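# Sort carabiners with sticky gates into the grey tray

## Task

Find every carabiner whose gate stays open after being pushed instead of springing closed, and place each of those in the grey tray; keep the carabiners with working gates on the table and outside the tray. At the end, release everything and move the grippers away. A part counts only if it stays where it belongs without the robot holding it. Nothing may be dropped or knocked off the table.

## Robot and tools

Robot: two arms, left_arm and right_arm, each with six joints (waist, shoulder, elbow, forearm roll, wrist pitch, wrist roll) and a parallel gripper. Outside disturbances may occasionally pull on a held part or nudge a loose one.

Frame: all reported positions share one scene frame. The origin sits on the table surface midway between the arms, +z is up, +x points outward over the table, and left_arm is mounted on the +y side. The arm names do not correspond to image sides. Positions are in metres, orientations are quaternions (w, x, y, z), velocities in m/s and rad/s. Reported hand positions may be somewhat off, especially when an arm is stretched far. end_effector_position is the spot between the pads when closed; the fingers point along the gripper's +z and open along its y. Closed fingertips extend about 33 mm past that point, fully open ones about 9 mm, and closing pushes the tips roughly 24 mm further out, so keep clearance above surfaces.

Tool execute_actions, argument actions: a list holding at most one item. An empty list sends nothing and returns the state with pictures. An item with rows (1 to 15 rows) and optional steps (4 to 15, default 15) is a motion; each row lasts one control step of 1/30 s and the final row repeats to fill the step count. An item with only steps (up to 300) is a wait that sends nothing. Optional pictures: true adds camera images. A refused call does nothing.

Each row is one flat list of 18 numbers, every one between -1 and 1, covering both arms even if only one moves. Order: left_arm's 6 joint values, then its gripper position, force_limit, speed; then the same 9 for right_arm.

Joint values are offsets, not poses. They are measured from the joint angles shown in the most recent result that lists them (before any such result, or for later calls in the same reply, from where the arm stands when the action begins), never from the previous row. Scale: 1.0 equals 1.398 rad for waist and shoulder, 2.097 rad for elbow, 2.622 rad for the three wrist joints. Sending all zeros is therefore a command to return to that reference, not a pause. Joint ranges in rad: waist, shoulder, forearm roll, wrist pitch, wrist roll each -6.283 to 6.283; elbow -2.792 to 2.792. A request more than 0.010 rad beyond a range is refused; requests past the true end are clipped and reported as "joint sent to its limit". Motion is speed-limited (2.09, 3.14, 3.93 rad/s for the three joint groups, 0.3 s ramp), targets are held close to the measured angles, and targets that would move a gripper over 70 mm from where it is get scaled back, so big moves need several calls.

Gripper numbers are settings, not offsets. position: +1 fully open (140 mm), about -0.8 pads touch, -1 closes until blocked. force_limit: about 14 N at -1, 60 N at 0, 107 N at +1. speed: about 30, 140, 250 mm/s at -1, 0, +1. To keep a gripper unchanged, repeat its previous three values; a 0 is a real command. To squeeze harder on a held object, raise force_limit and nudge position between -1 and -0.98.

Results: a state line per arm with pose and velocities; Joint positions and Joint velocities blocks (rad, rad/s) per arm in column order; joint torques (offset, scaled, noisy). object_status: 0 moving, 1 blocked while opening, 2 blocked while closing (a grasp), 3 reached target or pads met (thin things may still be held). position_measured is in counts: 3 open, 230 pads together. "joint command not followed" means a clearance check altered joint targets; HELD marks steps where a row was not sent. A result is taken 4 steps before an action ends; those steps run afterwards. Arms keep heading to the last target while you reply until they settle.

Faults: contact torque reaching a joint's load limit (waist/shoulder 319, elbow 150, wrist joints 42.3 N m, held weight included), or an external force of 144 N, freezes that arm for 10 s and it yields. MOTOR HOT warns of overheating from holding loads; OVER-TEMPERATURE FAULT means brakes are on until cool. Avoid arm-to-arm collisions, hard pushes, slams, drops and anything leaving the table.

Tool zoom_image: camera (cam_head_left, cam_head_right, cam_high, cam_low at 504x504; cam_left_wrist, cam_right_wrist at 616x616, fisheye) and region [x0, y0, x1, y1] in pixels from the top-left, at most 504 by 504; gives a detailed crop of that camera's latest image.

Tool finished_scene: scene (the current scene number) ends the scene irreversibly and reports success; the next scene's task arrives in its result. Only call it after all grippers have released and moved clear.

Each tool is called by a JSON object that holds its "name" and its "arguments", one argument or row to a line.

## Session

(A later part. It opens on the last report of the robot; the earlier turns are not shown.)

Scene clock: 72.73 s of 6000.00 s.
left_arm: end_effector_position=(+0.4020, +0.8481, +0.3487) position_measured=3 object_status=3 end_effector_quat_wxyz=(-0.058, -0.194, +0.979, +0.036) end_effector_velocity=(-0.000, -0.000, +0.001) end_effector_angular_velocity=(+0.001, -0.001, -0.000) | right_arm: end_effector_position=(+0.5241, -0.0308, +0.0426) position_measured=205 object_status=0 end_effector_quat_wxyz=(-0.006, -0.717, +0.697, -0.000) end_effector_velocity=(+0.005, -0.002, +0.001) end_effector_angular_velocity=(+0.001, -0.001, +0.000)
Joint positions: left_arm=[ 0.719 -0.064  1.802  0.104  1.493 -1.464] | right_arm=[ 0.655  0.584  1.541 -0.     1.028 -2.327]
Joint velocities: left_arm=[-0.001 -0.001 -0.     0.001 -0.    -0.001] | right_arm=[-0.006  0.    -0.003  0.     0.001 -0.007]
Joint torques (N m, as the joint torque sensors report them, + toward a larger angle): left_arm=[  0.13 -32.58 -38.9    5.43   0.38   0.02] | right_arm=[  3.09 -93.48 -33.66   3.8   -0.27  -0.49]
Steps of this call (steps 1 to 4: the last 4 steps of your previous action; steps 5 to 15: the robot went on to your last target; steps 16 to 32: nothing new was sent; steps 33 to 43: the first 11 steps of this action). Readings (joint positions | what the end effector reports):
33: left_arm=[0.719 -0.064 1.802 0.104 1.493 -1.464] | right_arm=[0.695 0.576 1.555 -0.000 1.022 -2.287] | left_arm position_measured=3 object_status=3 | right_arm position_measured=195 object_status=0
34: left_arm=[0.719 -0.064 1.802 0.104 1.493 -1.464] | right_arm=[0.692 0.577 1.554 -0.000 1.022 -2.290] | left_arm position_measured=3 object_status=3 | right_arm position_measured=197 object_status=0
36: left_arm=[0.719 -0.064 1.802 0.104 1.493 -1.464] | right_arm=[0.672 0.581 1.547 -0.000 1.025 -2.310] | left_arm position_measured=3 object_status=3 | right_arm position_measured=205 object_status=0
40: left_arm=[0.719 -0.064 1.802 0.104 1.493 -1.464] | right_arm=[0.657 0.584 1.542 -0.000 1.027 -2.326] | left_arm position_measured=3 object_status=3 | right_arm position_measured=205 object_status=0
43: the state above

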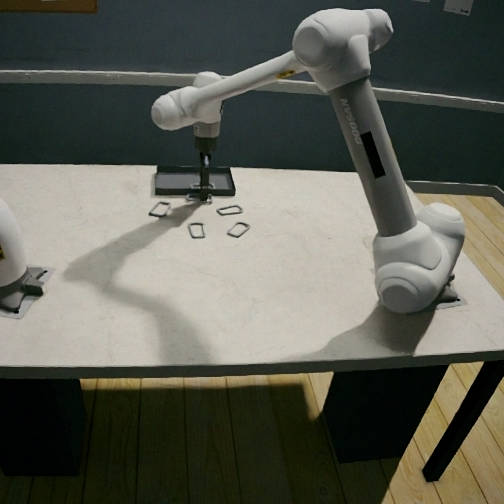

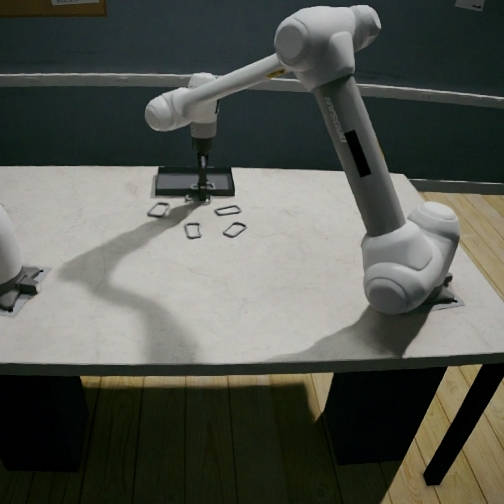

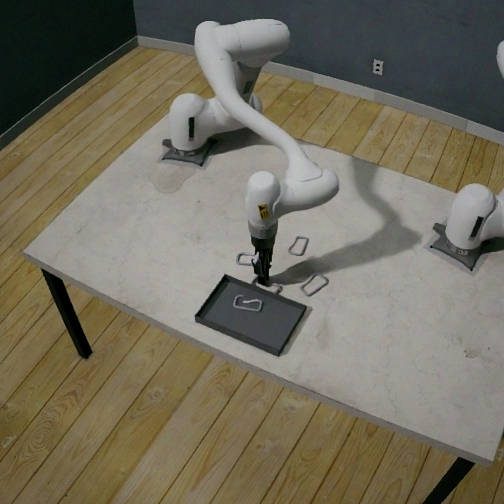

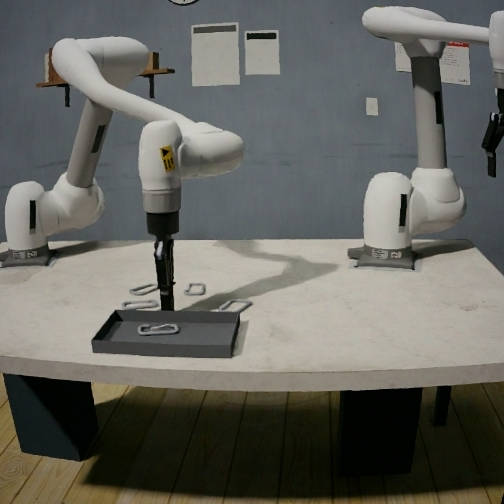

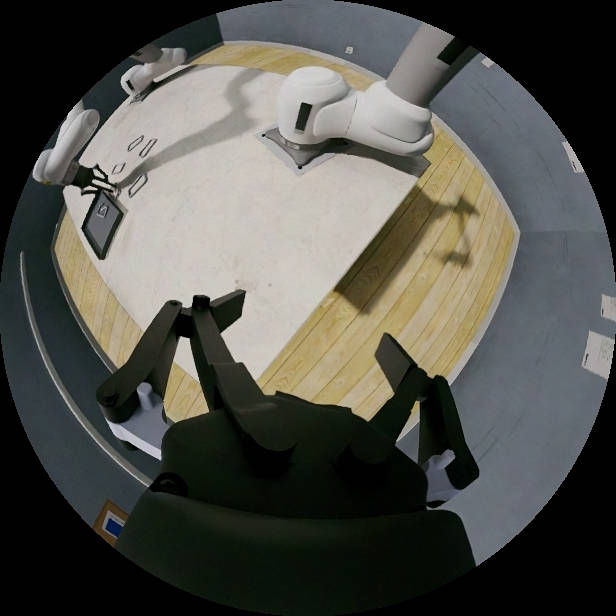

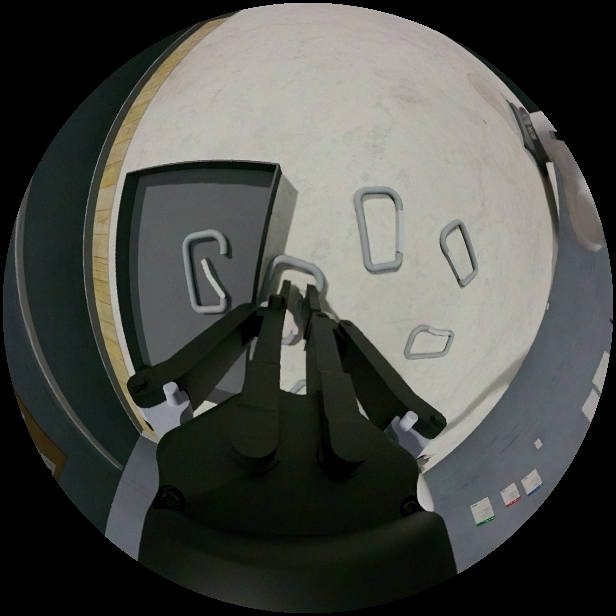

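At the wall now. Push 8 mm more in +x.

{"name": "execute_actions", "arguments": {
  "actions": [
    {"rows":[[0,0,0,0,0,0,1,0,0,-0.0057,0.0047,-0.0053,0,0.0018,-0.003,-0.6,0,-0.3]],"steps":15}
  ],
  "pictures": true
}}

{"name": "zoom_image", "arguments": {
  "camera": "cam_right_wrist",
  "region": [200,180,420,400]
}}

{"name": "zoom_image", "arguments": {
  "camera": "cam_high",
  "region": [210,230,330,330]
}}

Scene clock: 73.27 s of 6000.00 s.
left_arm: end_effector_position=(+0.4020, +0.8481, +0.3487) position_measured=3 object_status=3 end_effector_quat_wxyz=(-0.058, -0.194, +0.979, +0.036) end_effector_velocity=(+0.001, -0.001, -0.000) end_effector_angular_velocity=(-0.001, +0.000, -0.004) | right_arm: end_effector_position=(+0.5321, -0.0315, +0.0425) position_measured=205 object_status=3 end_effector_quat_wxyz=(-0.006, -0.717, +0.697, -0.000) end_effector_velocity=(+0.001, -0.000, +0.000) end_effector_angular_velocity=(-0.000, -0.001, +0.001)
Joint positions: left_arm=[ 0.719 -0.064  1.802  0.104  1.493 -1.464] | right_arm=[ 0.647  0.591  1.53  -0.     1.032 -2.335]
Joint velocities: left_arm=[-0.001  0.001  0.    -0.001 -0.     0.003] | right_arm=[-0.001  0.001 -0.002 -0.001  0.001 -0.002]
Joint torques (N m, as the joint torque sensors report them, + toward a larger angle): left_arm=[ -0.39 -32.5  -39.26   5.5    0.36  -0.04] | right_arm=[  2.49 -94.89 -33.51   4.09  -0.59  -0.27]
Steps of this call (steps 1 to 4: the last 4 steps of your previous action; step 5: the robot went on to your last target; steps 6 to 16: the first 11 steps of this action). Readings (joint positions | what the end effector reports):
6: left_arm=[0.719 -0.064 1.802 0.104 1.493 -1.464] | right_arm=[0.655 0.585 1.541 -0.000 1.028 -2.328] | left_arm position_measured=3 object_status=3 | right_arm position_measured=205 object_status=3
7: left_arm=[0.719 -0.064 1.802 0.104 1.493 -1.464] | right_arm=[0.653 0.586 1.539 -0.000 1.029 -2.329] | left_arm position_measured=3 object_status=3 | right_arm position_measured=205 object_status=3
9: left_arm=[0.719 -0.064 1.802 0.104 1.493 -1.464] | right_arm=[0.649 0.589 1.533 -0.000 1.031 -2.333] | left_arm position_measured=3 object_status=3 | right_arm position_measured=205 object_status=3
13: left_arm=[0.719 -0.064 1.802 0.104 1.493 -1.464] | right_arm=[0.648 0.591 1.531 -0.000 1.032 -2.335] | left_arm position_measured=3 object_status=3 | right_arm position_measured=205 object_status=3
16: the state above

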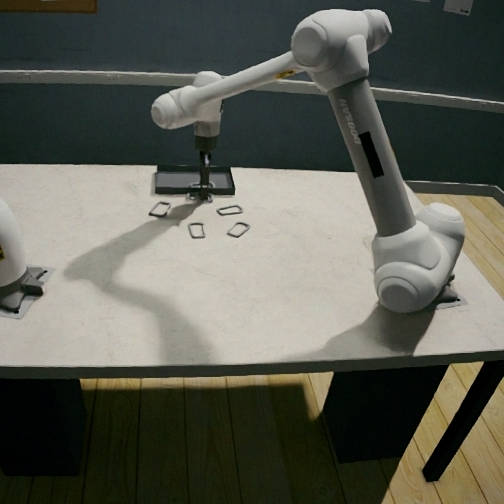

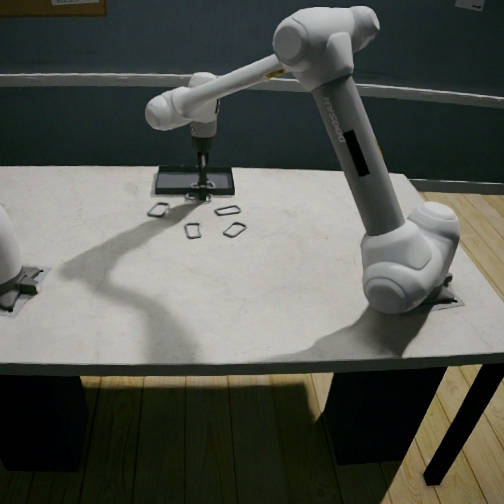

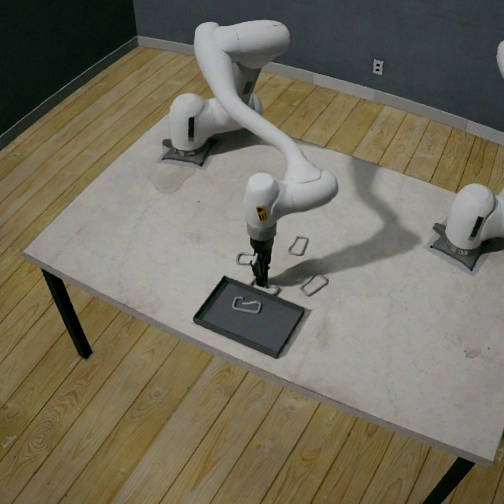

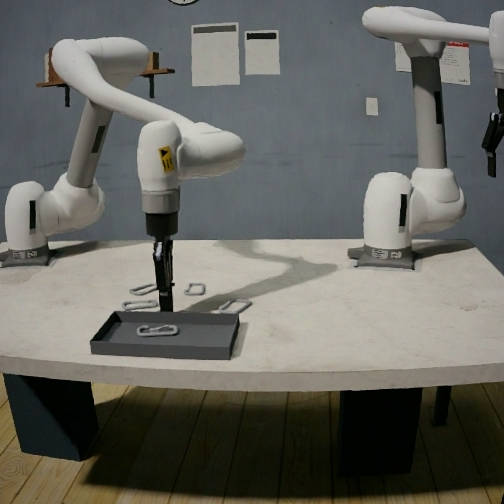

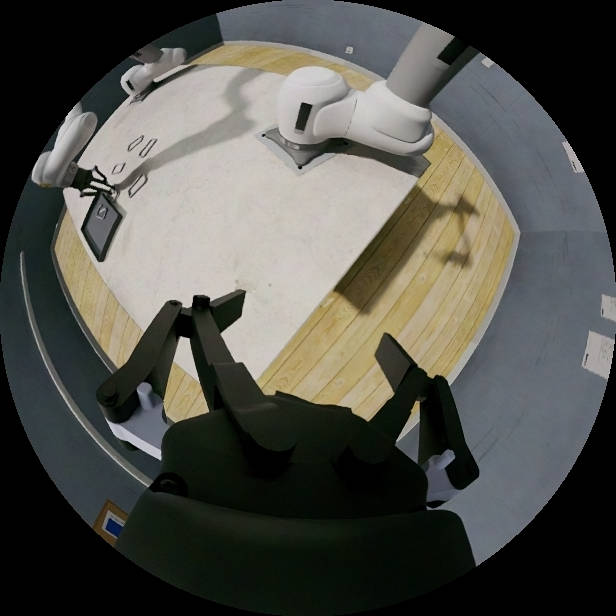

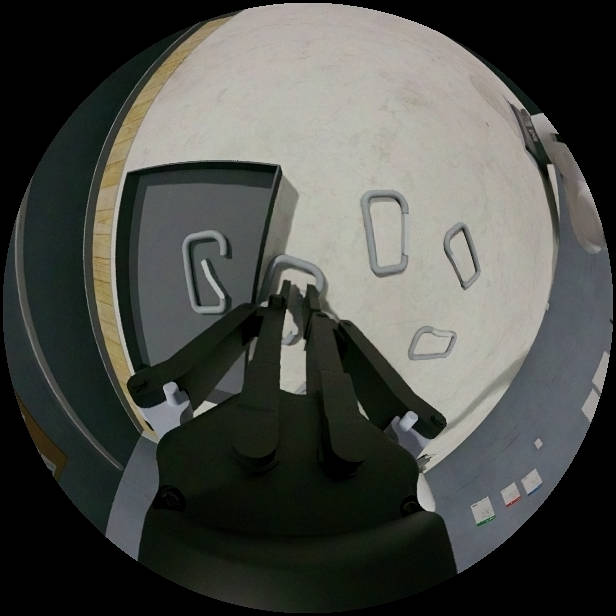

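Region (200, 180, 420, 400) of cam_right_wrist's 616x616 image, scaled by 2.291, with more detail than that image has.

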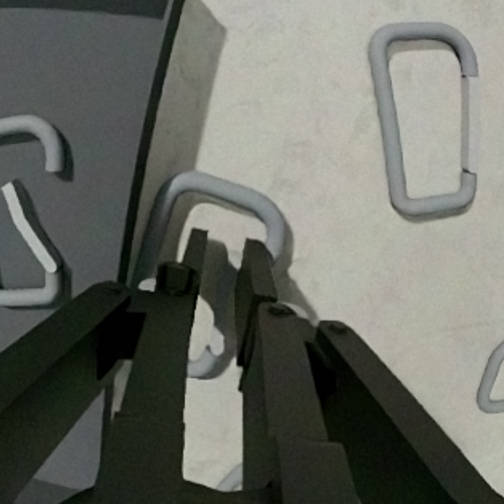

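Region (210, 230, 330, 330) of cam_high's 504x504 image, scaled by 4.200, with more detail than that image has.

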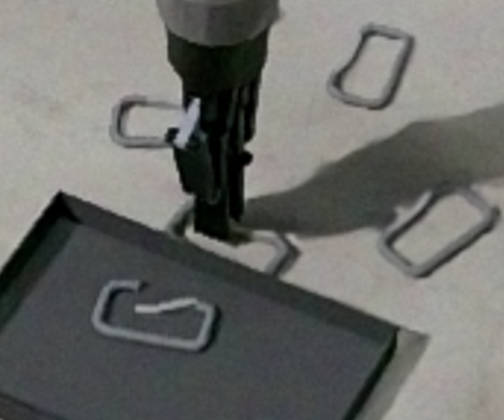

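{"name": "execute_actions", "arguments": {
  "actions": [
    {"rows":[[0,0,0,0,0,0,1,0,0,0.0057,-0.0047,0.0053,0,-0.0018,0.003,-0.55,0,-0.3]],"steps":15}
  ],
  "pictures": true
}}

{"name": "zoom_image", "arguments": {
  "camera": "cam_right_wrist",
  "region": [240,230,360,350]
}}

Scene clock: 73.77 s of 6000.00 s.
left_arm: end_effector_position=(+0.4020, +0.8481, +0.3487) position_measured=3 object_status=3 end_effector_quat_wxyz=(-0.058, -0.194, +0.979, +0.036) end_effector_velocity=(-0.001, +0.001, -0.000) end_effector_angular_velocity=(-0.001, -0.000, +0.004) | right_arm: end_effector_position=(+0.5242, -0.0309, +0.0426) position_measured=199 object_status=0 end_effector_quat_wxyz=(-0.006, -0.717, +0.697, -0.000) end_effector_velocity=(-0.002, +0.001, +0.000) end_effector_angular_velocity=(-0.000, -0.001, +0.002)
Joint positions: left_arm=[ 0.719 -0.064  1.802  0.104  1.493 -1.464] | right_arm=[ 0.655  0.584  1.541 -0.     1.028 -2.327]
Joint velocities: left_arm=[ 0.003  0.     0.    -0.001  0.    -0.001] | right_arm=[ 0.003 -0.001  0.002 -0.001 -0.001  0.   ]
Joint torques (N m, as the joint torque sensors report them, + toward a larger angle): left_arm=[  0.27 -32.32 -38.85   5.44   0.4    0.  ] | right_arm=[  3.29 -96.33 -34.13   4.04  -0.4   -0.3 ]
Steps of this call (steps 1 to 4: the last 4 steps of your previous action; steps 5 to 15: the first 11 steps of this action). Readings (joint positions | what the end effector reports):
5: left_arm=[0.719 -0.064 1.802 0.104 1.493 -1.464] | right_arm=[0.647 0.591 1.530 -0.000 1.032 -2.335] | left_arm position_measured=3 object_status=3 | right_arm position_measured=205 object_status=0
6: left_arm=[0.719 -0.064 1.802 0.104 1.493 -1.464] | right_arm=[0.648 0.590 1.532 -0.000 1.032 -2.334] | left_arm position_measured=3 object_status=3 | right_arm position_measured=203 object_status=0
8: left_arm=[0.719 -0.064 1.802 0.104 1.493 -1.464] | right_arm=[0.652 0.587 1.538 -0.000 1.029 -2.330] | left_arm position_measured=3 object_status=3 | right_arm position_measured=199 object_status=0
12: left_arm=[0.719 -0.064 1.802 0.104 1.493 -1.464] | right_arm=[0.655 0.585 1.541 -0.000 1.028 -2.328] | left_arm position_measured=3 object_status=3 | right_arm position_measured=199 object_status=0
15: the state above

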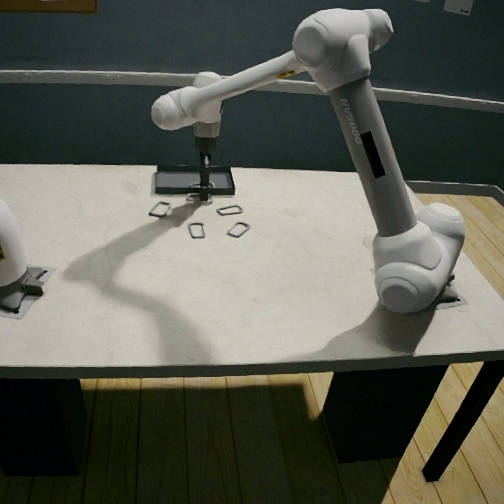

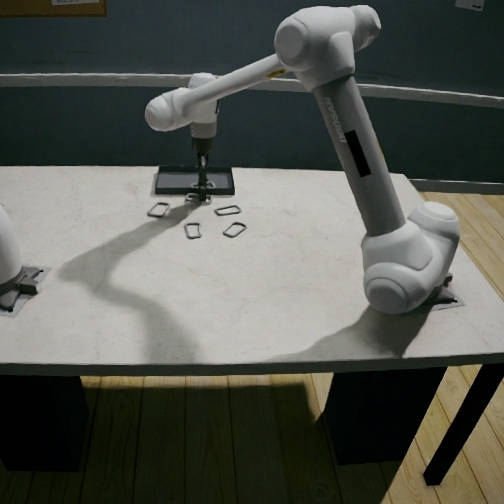

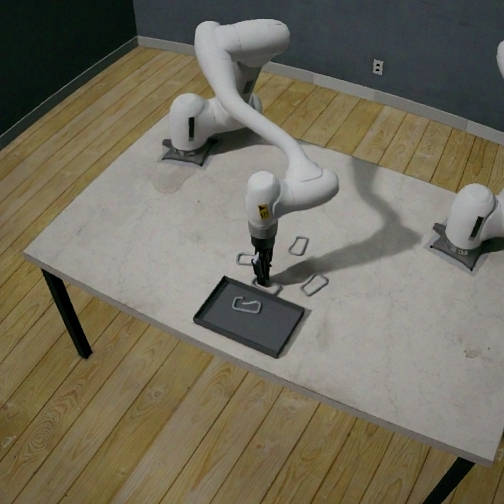

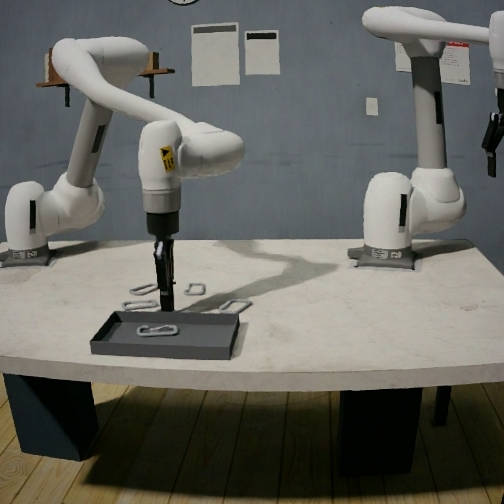

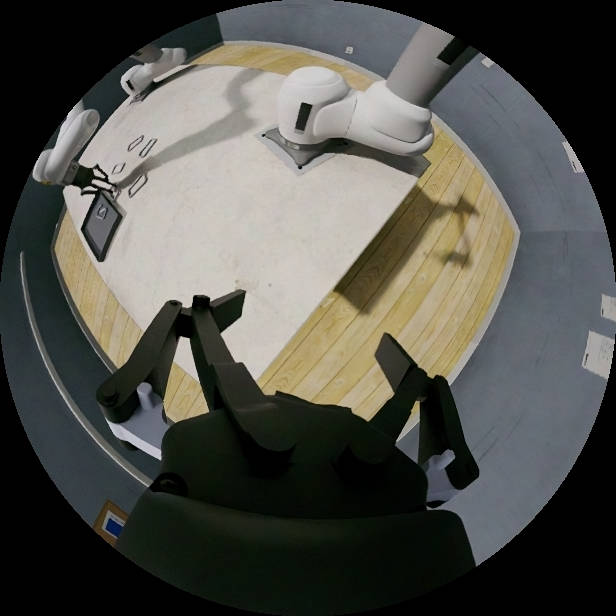

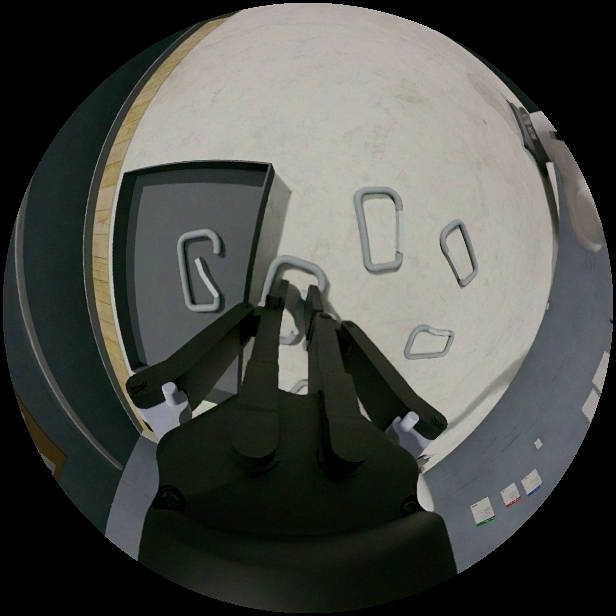

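Region (240, 230, 360, 350) of cam_right_wrist's 616x616 image, scaled by 4.200, with more detail than that image has.

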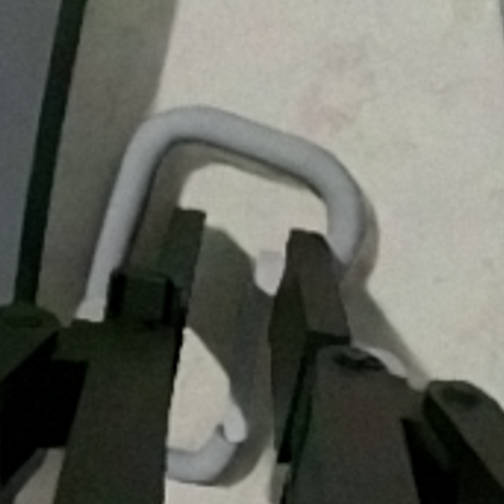

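{"name": "execute_actions", "arguments": {
  "actions": [
    {"rows":[[-0.829,0.483,-0.292,-0.04,-0.058,-0.281,-0.9,0,0.5,0,0,0,0,0,0,-0.55,0,-0.3]],"steps":15}
  ]
}}

{"name": "execute_actions", "arguments": {
  "actions": [
    {"steps":25}
  ],
  "pictures": true
}}

Scene clock: 74.60 s of 6000.00 s.
left_arm: end_effector_position=(+0.5367, +0.8269, +0.3629) position_measured=101 object_status=0 end_effector_quat_wxyz=(-0.016, -0.225, +0.973, +0.036) end_effector_velocity=(+0.409, -0.129, -0.006) end_effector_angular_velocity=(+0.005, -0.187, +0.112) | right_arm: end_effector_position=(+0.5240, -0.0308, +0.0426) position_measured=199 object_status=3 end_effector_quat_wxyz=(-0.006, -0.717, +0.697, -0.000) end_effector_velocity=(+0.001, +0.000, +0.001) end_effector_angular_velocity=(+0.001, -0.002, +0.000)
Joint positions: left_arm=[ 0.591  0.064  1.644  0.078  1.454 -1.653] | right_arm=[ 0.655  0.584  1.541 -0.     1.028 -2.327]
Joint velocities: left_arm=[-0.421  0.42  -0.444 -0.076 -0.111 -0.532] | right_arm=[-0.    -0.001 -0.    -0.001 -0.     0.   ]
Joint torques (N m, as the joint torque sensors report them, + toward a larger angle): left_arm=[ -3.32 -44.77 -37.29   5.12   0.22   0.1 ] | right_arm=[  2.49 -94.11 -33.77   3.56  -0.02  -0.53]
Steps of this call (steps 1 to 4: the last 4 steps of your previous action; steps 5 to 14: the robot went on to your last target; steps 15 to 25: the first 11 steps of this action). Readings (joint positions | what the end effector reports):
15: left_arm=[0.719 -0.064 1.802 0.104 1.493 -1.464] | right_arm=[0.655 0.584 1.541 -0.000 1.028 -2.327] | left_arm position_measured=3 object_status=0 | right_arm position_measured=199 object_status=3
16: left_arm=[0.716 -0.060 1.797 0.104 1.492 -1.470] | right_arm=[0.655 0.584 1.541 -0.000 1.028 -2.327] | left_arm position_measured=7 object_status=0 | right_arm position_measured=199 object_status=3
18: left_arm=[0.689 -0.034 1.761 0.098 1.483 -1.513] | right_arm=[0.655 0.584 1.541 -0.000 1.028 -2.327] | left_arm position_measured=28 object_status=0 | right_arm position_measured=199 object_status=3
22: left_arm=[0.633 0.022 1.691 0.086 1.466 -1.597] | right_arm=[0.655 0.584 1.541 -0.000 1.028 -2.327] | left_arm position_measured=70 object_status=0 | right_arm position_measured=199 object_status=3
25: the state above

Scene clock: 75.43 s of 6000.00 s.
left_arm: end_effector_position=(+0.7919, +0.6027, +0.2941) position_measured=233 object_status=3 end_effector_quat_wxyz=(+0.002, -0.201, +0.980, +0.016) end_effector_velocity=(+0.168, -0.375, -0.087) end_effector_angular_velocity=(-0.035, -0.009, -0.215) | right_arm: end_effector_position=(+0.5242, -0.0309, +0.0426) position_measured=199 object_status=3 end_effector_quat_wxyz=(-0.006, -0.717, +0.697, -0.000) end_effector_velocity=(+0.000, -0.000, +0.001) end_effector_angular_velocity=(+0.001, -0.001, +0.000)
Joint positions: left_arm=[ 0.216  0.377  1.378  0.032  1.388 -1.973] | right_arm=[ 0.655  0.584  1.541 -0.     1.028 -2.327]
Joint velocities: left_arm=[-0.468  0.258 -0.207 -0.036 -0.052 -0.249] | right_arm=[-0.    -0.001 -0.    -0.     0.    -0.001]
Joint torques (N m, as the joint torque sensors report them, + toward a larger angle): left_arm=[ -2.86 -81.26 -40.8    5.26   0.18   0.18] | right_arm=[  3.12 -94.05 -33.89   3.71  -0.07  -0.49]
Kept back: nothing.
Steps of this call (steps 1 to 4: the last 4 steps of your previous action; steps 5 to 25: the robot went on to your last target). Readings (joint positions | what the end effector reports):
1: left_arm=[0.577 0.079 1.630 0.075 1.450 -1.671] | right_arm=[0.655 0.584 1.541 -0.000 1.028 -2.327] | left_arm position_measured=112 object_status=0 | right_arm position_measured=199 object_status=3
2: left_arm=[0.563 0.093 1.615 0.073 1.447 -1.688] | right_arm=[0.655 0.584 1.541 -0.000 1.028 -2.327] | left_arm position_measured=122 object_status=0 | right_arm position_measured=199 object_status=3
4: left_arm=[0.534 0.122 1.587 0.068 1.440 -1.722] | right_arm=[0.655 0.584 1.541 -0.000 1.028 -2.327] | left_arm position_measured=143 object_status=0 | right_arm position_measured=199 object_status=3
8: left_arm=[0.476 0.180 1.537 0.059 1.427 -1.782] | right_arm=[0.655 0.584 1.541 -0.000 1.028 -2.327] | left_arm position_measured=186 object_status=0 | right_arm position_measured=199 object_status=3
25: the state above

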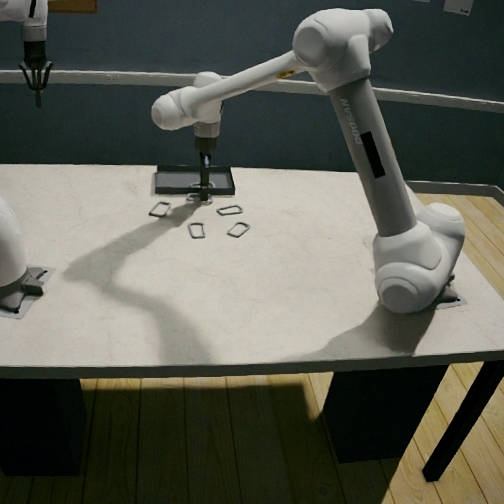

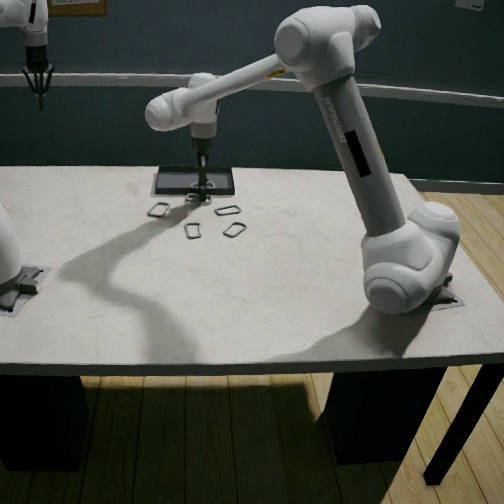

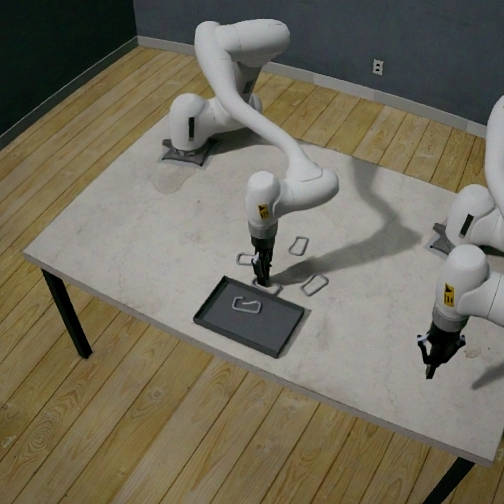

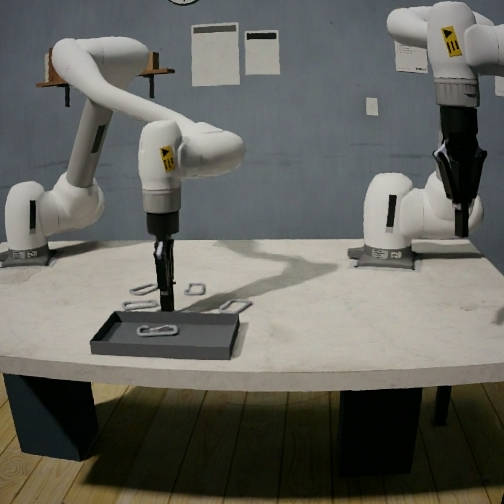

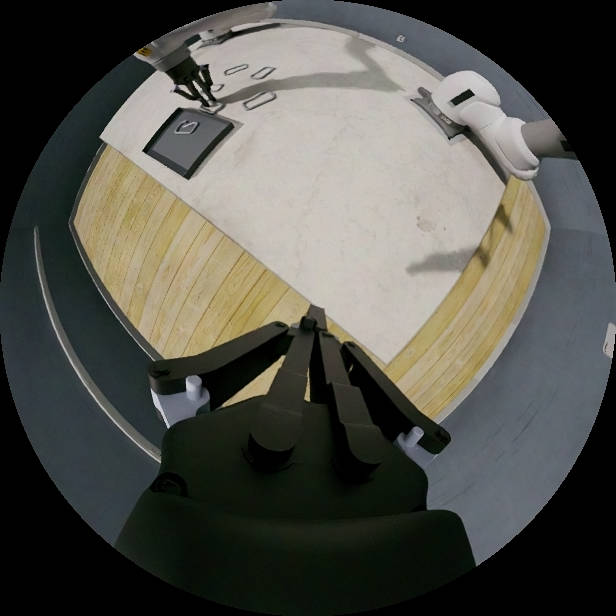

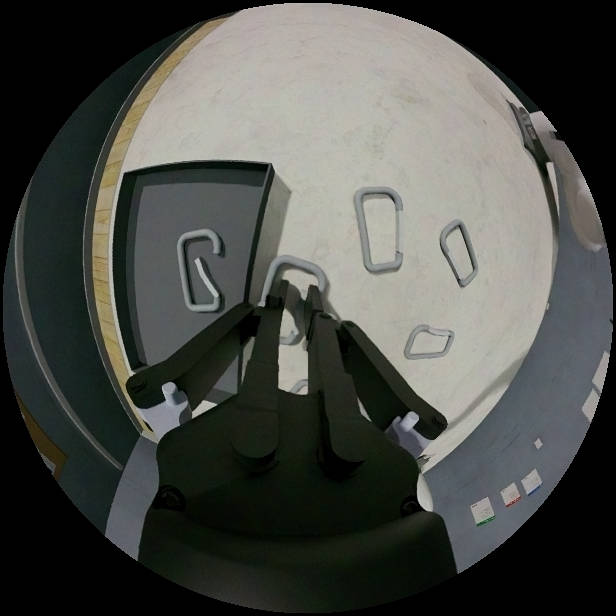

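{"name": "execute_actions", "arguments": {
  "actions": [
    {"steps":35}
  ],
  "pictures": true
}}

Scene clock: 76.60 s of 6000.00 s.
left_arm: end_effector_position=(+0.7893, +0.1236, +0.2149) position_measured=233 object_status=3 end_effector_quat_wxyz=(+0.001, -0.026, +1.000, +0.002) end_effector_velocity=(-0.136, -0.395, -0.066) end_effector_angular_velocity=(-0.017, +0.010, -0.310) | right_arm: end_effector_position=(+0.5242, -0.0309, +0.0426) position_measured=199 object_status=3 end_effector_quat_wxyz=(-0.006, -0.717, +0.697, -0.000) end_effector_velocity=(+0.000, -0.000, -0.000) end_effector_angular_velocity=(-0.000, +0.000, -0.001)
Joint positions: left_arm=[-0.337  0.579  1.216  0.004  1.347 -2.169] | right_arm=[ 0.655  0.584  1.541 -0.     1.028 -2.327]
Joint velocities: left_arm=[-0.455  0.146 -0.117 -0.02  -0.029 -0.141] | right_arm=[-0.     0.001 -0.    -0.     0.     0.   ]
Joint torques (N m, as the joint torque sensors report them, + toward a larger angle): left_arm=[ -2.64 -96.58 -38.2    5.01   0.03  -0.15] | right_arm=[  4.57 -93.82 -34.86   3.69  -0.13  -0.38]
Kept back: nothing.
Steps of this call (steps 1 to 35: the robot went on to your last target). Readings (joint positions | what the end effector reports):
1: left_arm=[0.200 0.386 1.371 0.031 1.386 -1.981] | right_arm=[0.655 0.584 1.541 -0.000 1.028 -2.327] | left_arm position_measured=233 object_status=3 | right_arm position_measured=199 object_status=3
2: left_arm=[0.184 0.394 1.365 0.030 1.384 -1.990] | right_arm=[0.655 0.584 1.541 -0.000 1.028 -2.327] | left_arm position_measured=233 object_status=3 | right_arm position_measured=199 object_status=3
4: left_arm=[0.152 0.410 1.352 0.027 1.381 -2.005] | right_arm=[0.655 0.584 1.541 -0.000 1.028 -2.327] | left_arm position_measured=233 object_status=3 | right_arm position_measured=199 object_status=3
8: left_arm=[0.088 0.438 1.329 0.024 1.375 -2.032] | right_arm=[0.655 0.584 1.541 -0.000 1.028 -2.327] | left_arm position_measured=233 object_status=3 | right_arm position_measured=199 object_status=3
35: the state above

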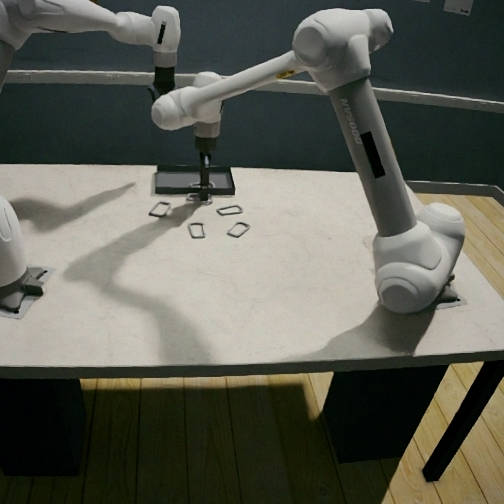

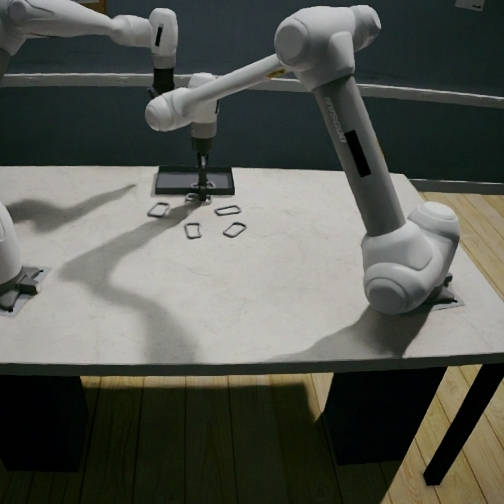

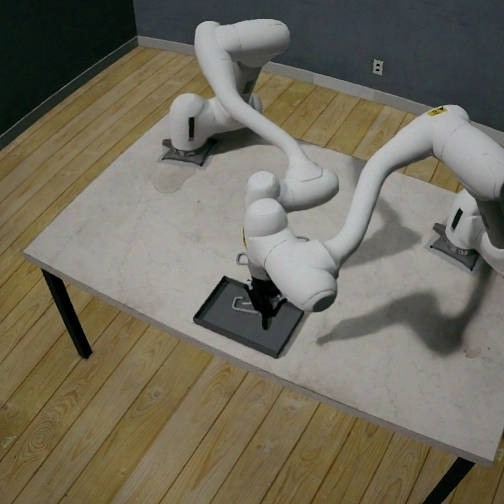

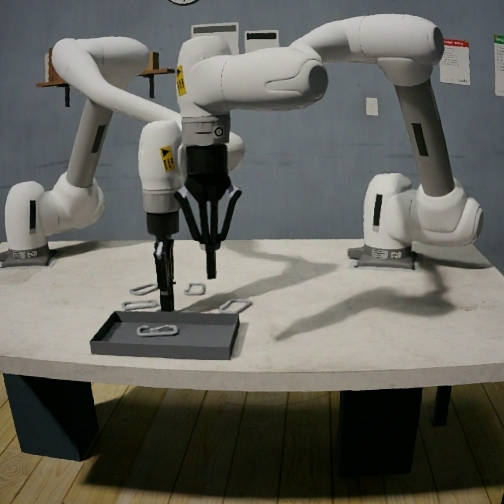

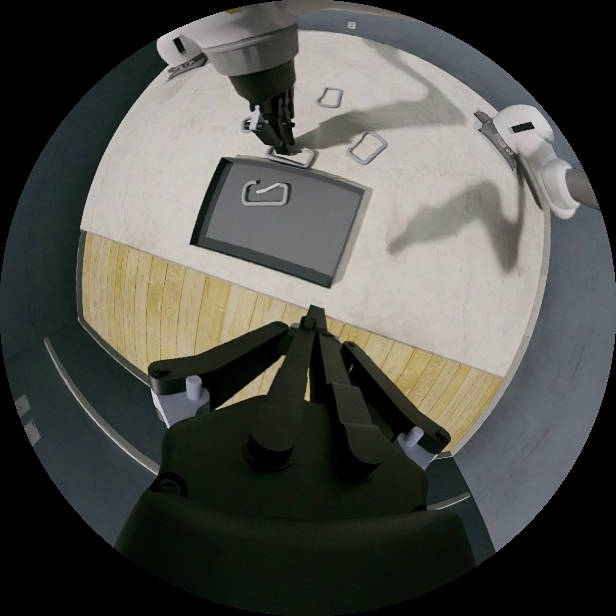

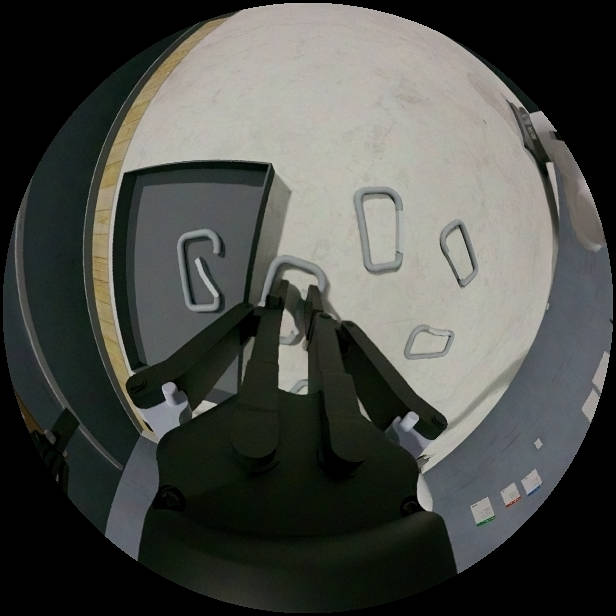

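{"name": "execute_actions", "arguments": {
  "actions": []
}}

Scene clock: 76.70 s of 6000.00 s.
left_arm: end_effector_position=(+0.7745, +0.0839, +0.2083) position_measured=233 object_status=3 end_effector_quat_wxyz=(+0.001, -0.010, +1.000, +0.001) end_effector_velocity=(-0.155, -0.386, -0.067) end_effector_angular_velocity=(-0.016, +0.012, -0.303) | right_arm: end_effector_position=(+0.5242, -0.0309, +0.0426) position_measured=199 object_status=3 end_effector_quat_wxyz=(-0.006, -0.717, +0.697, -0.000) end_effector_velocity=(-0.001, -0.000, -0.001) end_effector_angular_velocity=(-0.001, +0.001, +0.000)
Joint positions: left_arm=[-0.383  0.594  1.204  0.002  1.344 -2.183] | right_arm=[ 0.655  0.584  1.541 -0.     1.028 -2.327]
Joint velocities: left_arm=[-0.449  0.146 -0.116 -0.02  -0.029 -0.141] | right_arm=[ 0.     0.001  0.001 -0.     0.     0.   ]
Joint torques (N m, as the joint torque sensors report them, + toward a larger angle): left_arm=[   2.09 -101.23  -39.67    5.06    0.24   -0.76] | right_arm=[  4.59 -95.53 -33.91   3.81  -0.18  -0.4 ]
Kept back: nothing.
Steps of this call (steps 1 to 3: the robot went on to your last target). Readings (joint positions | what the end effector reports):
1: left_arm=[-0.353 0.584 1.212 0.003 1.346 -2.174] | right_arm=[0.655 0.584 1.541 -0.000 1.028 -2.327] | left_arm position_measured=233 object_status=3 | right_arm position_measured=199 object_status=3
2: left_arm=[-0.368 0.589 1.208 0.003 1.345 -2.178] | right_arm=[0.655 0.584 1.541 -0.000 1.028 -2.327] | left_arm position_measured=233 object_status=3 | right_arm position_measured=199 object_status=3
3: the state above

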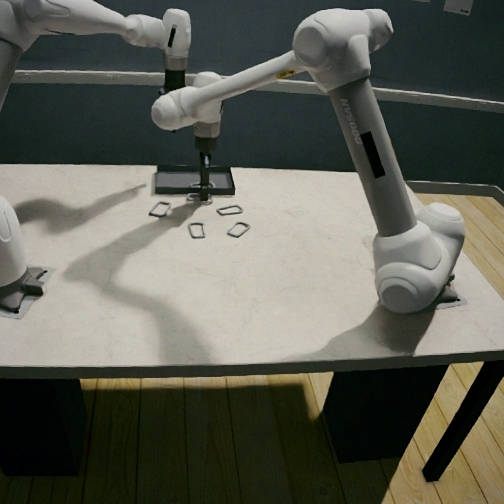

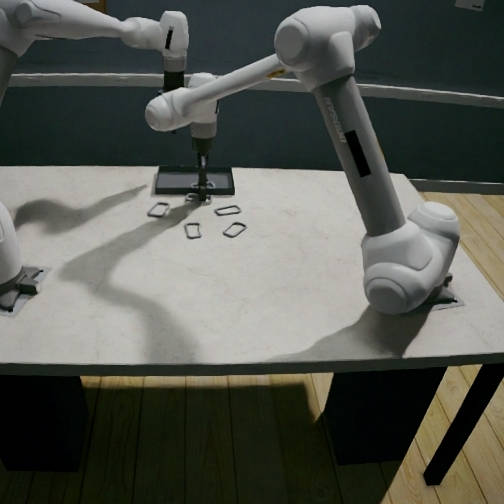

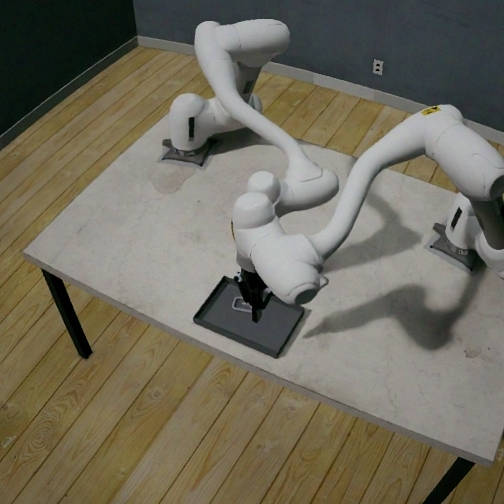

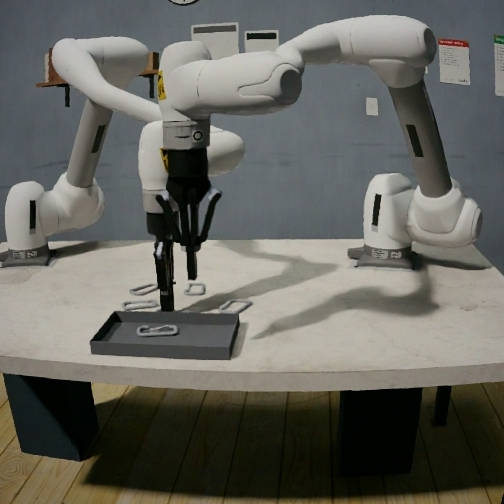

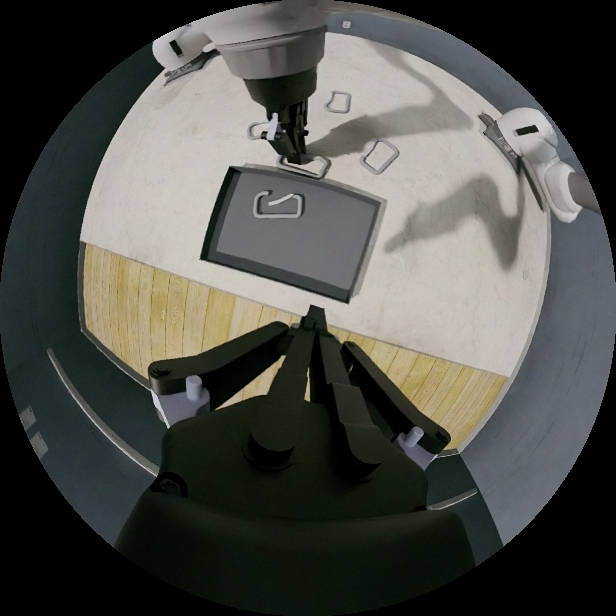

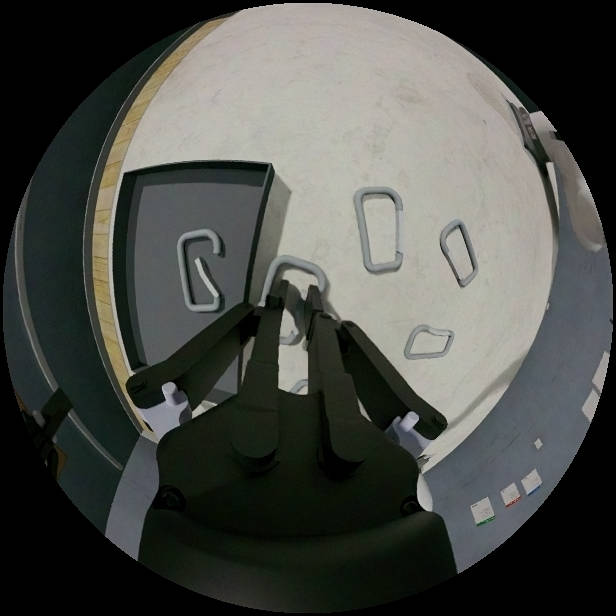

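{"name": "execute_actions", "arguments": {
  "actions": [
    {"rows":[[0,0,0,0,0,0,-0.9,0,0.5,0,0,0,0,0,0,-0.55,0,-0.3]],"steps":10}
  ]
}}

Scene clock: 77.27 s of 6000.00 s.
left_arm: end_effector_position=(+0.7718, +0.0766, +0.2072) position_measured=233 object_status=3 end_effector_quat_wxyz=(+0.001, -0.007, +1.000, +0.000) end_effector_velocity=(+0.061, +0.157, +0.023) end_effector_angular_velocity=(+0.013, +0.004, +0.118) | right_arm: end_effector_position=(+0.5242, -0.0309, +0.0426) position_measured=199 object_status=3 end_effector_quat_wxyz=(-0.006, -0.717, +0.697, -0.000) end_effector_velocity=(-0.001, +0.000, +0.001) end_effector_angular_velocity=(+0.001, -0.000, -0.001)
Joint positions: left_arm=[-0.391  0.596  1.201  0.002  1.343 -2.186] | right_arm=[ 0.655  0.584  1.541 -0.     1.028 -2.327]
Joint velocities: left_arm=[ 0.18  -0.057  0.05   0.008  0.017  0.06 ] | right_arm=[ 0.001 -0.001  0.     0.001  0.     0.001]
Joint torques (N m, as the joint torque sensors report them, + toward a larger angle): left_arm=[-34.53 -81.43 -37.2    3.65  -0.13   0.05] | right_arm=[  3.43 -97.21 -33.88   3.65  -0.23  -0.21]
Steps of this call (steps 1 to 11: the robot went on to your last target; steps 12 to 17: the first 6 steps of this action). Readings (joint positions | what the end effector reports):
12: left_arm=[-0.439 0.612 1.189 -0.000 1.341 -2.201] | right_arm=[0.655 0.584 1.541 -0.000 1.028 -2.327] | left_arm position_measured=233 object_status=3 | right_arm position_measured=199 object_status=3
13: left_arm=[-0.437 0.611 1.190 -0.000 1.341 -2.200] | right_arm=[0.655 0.584 1.541 -0.000 1.028 -2.327] | left_arm position_measured=233 object_status=3 | right_arm position_measured=199 object_status=3
15: left_arm=[-0.413 0.603 1.196 0.000 1.341 -2.193] | right_arm=[0.655 0.584 1.541 -0.000 1.028 -2.327] | left_arm position_measured=233 object_status=3 | right_arm position_measured=199 object_status=3
17: the state above


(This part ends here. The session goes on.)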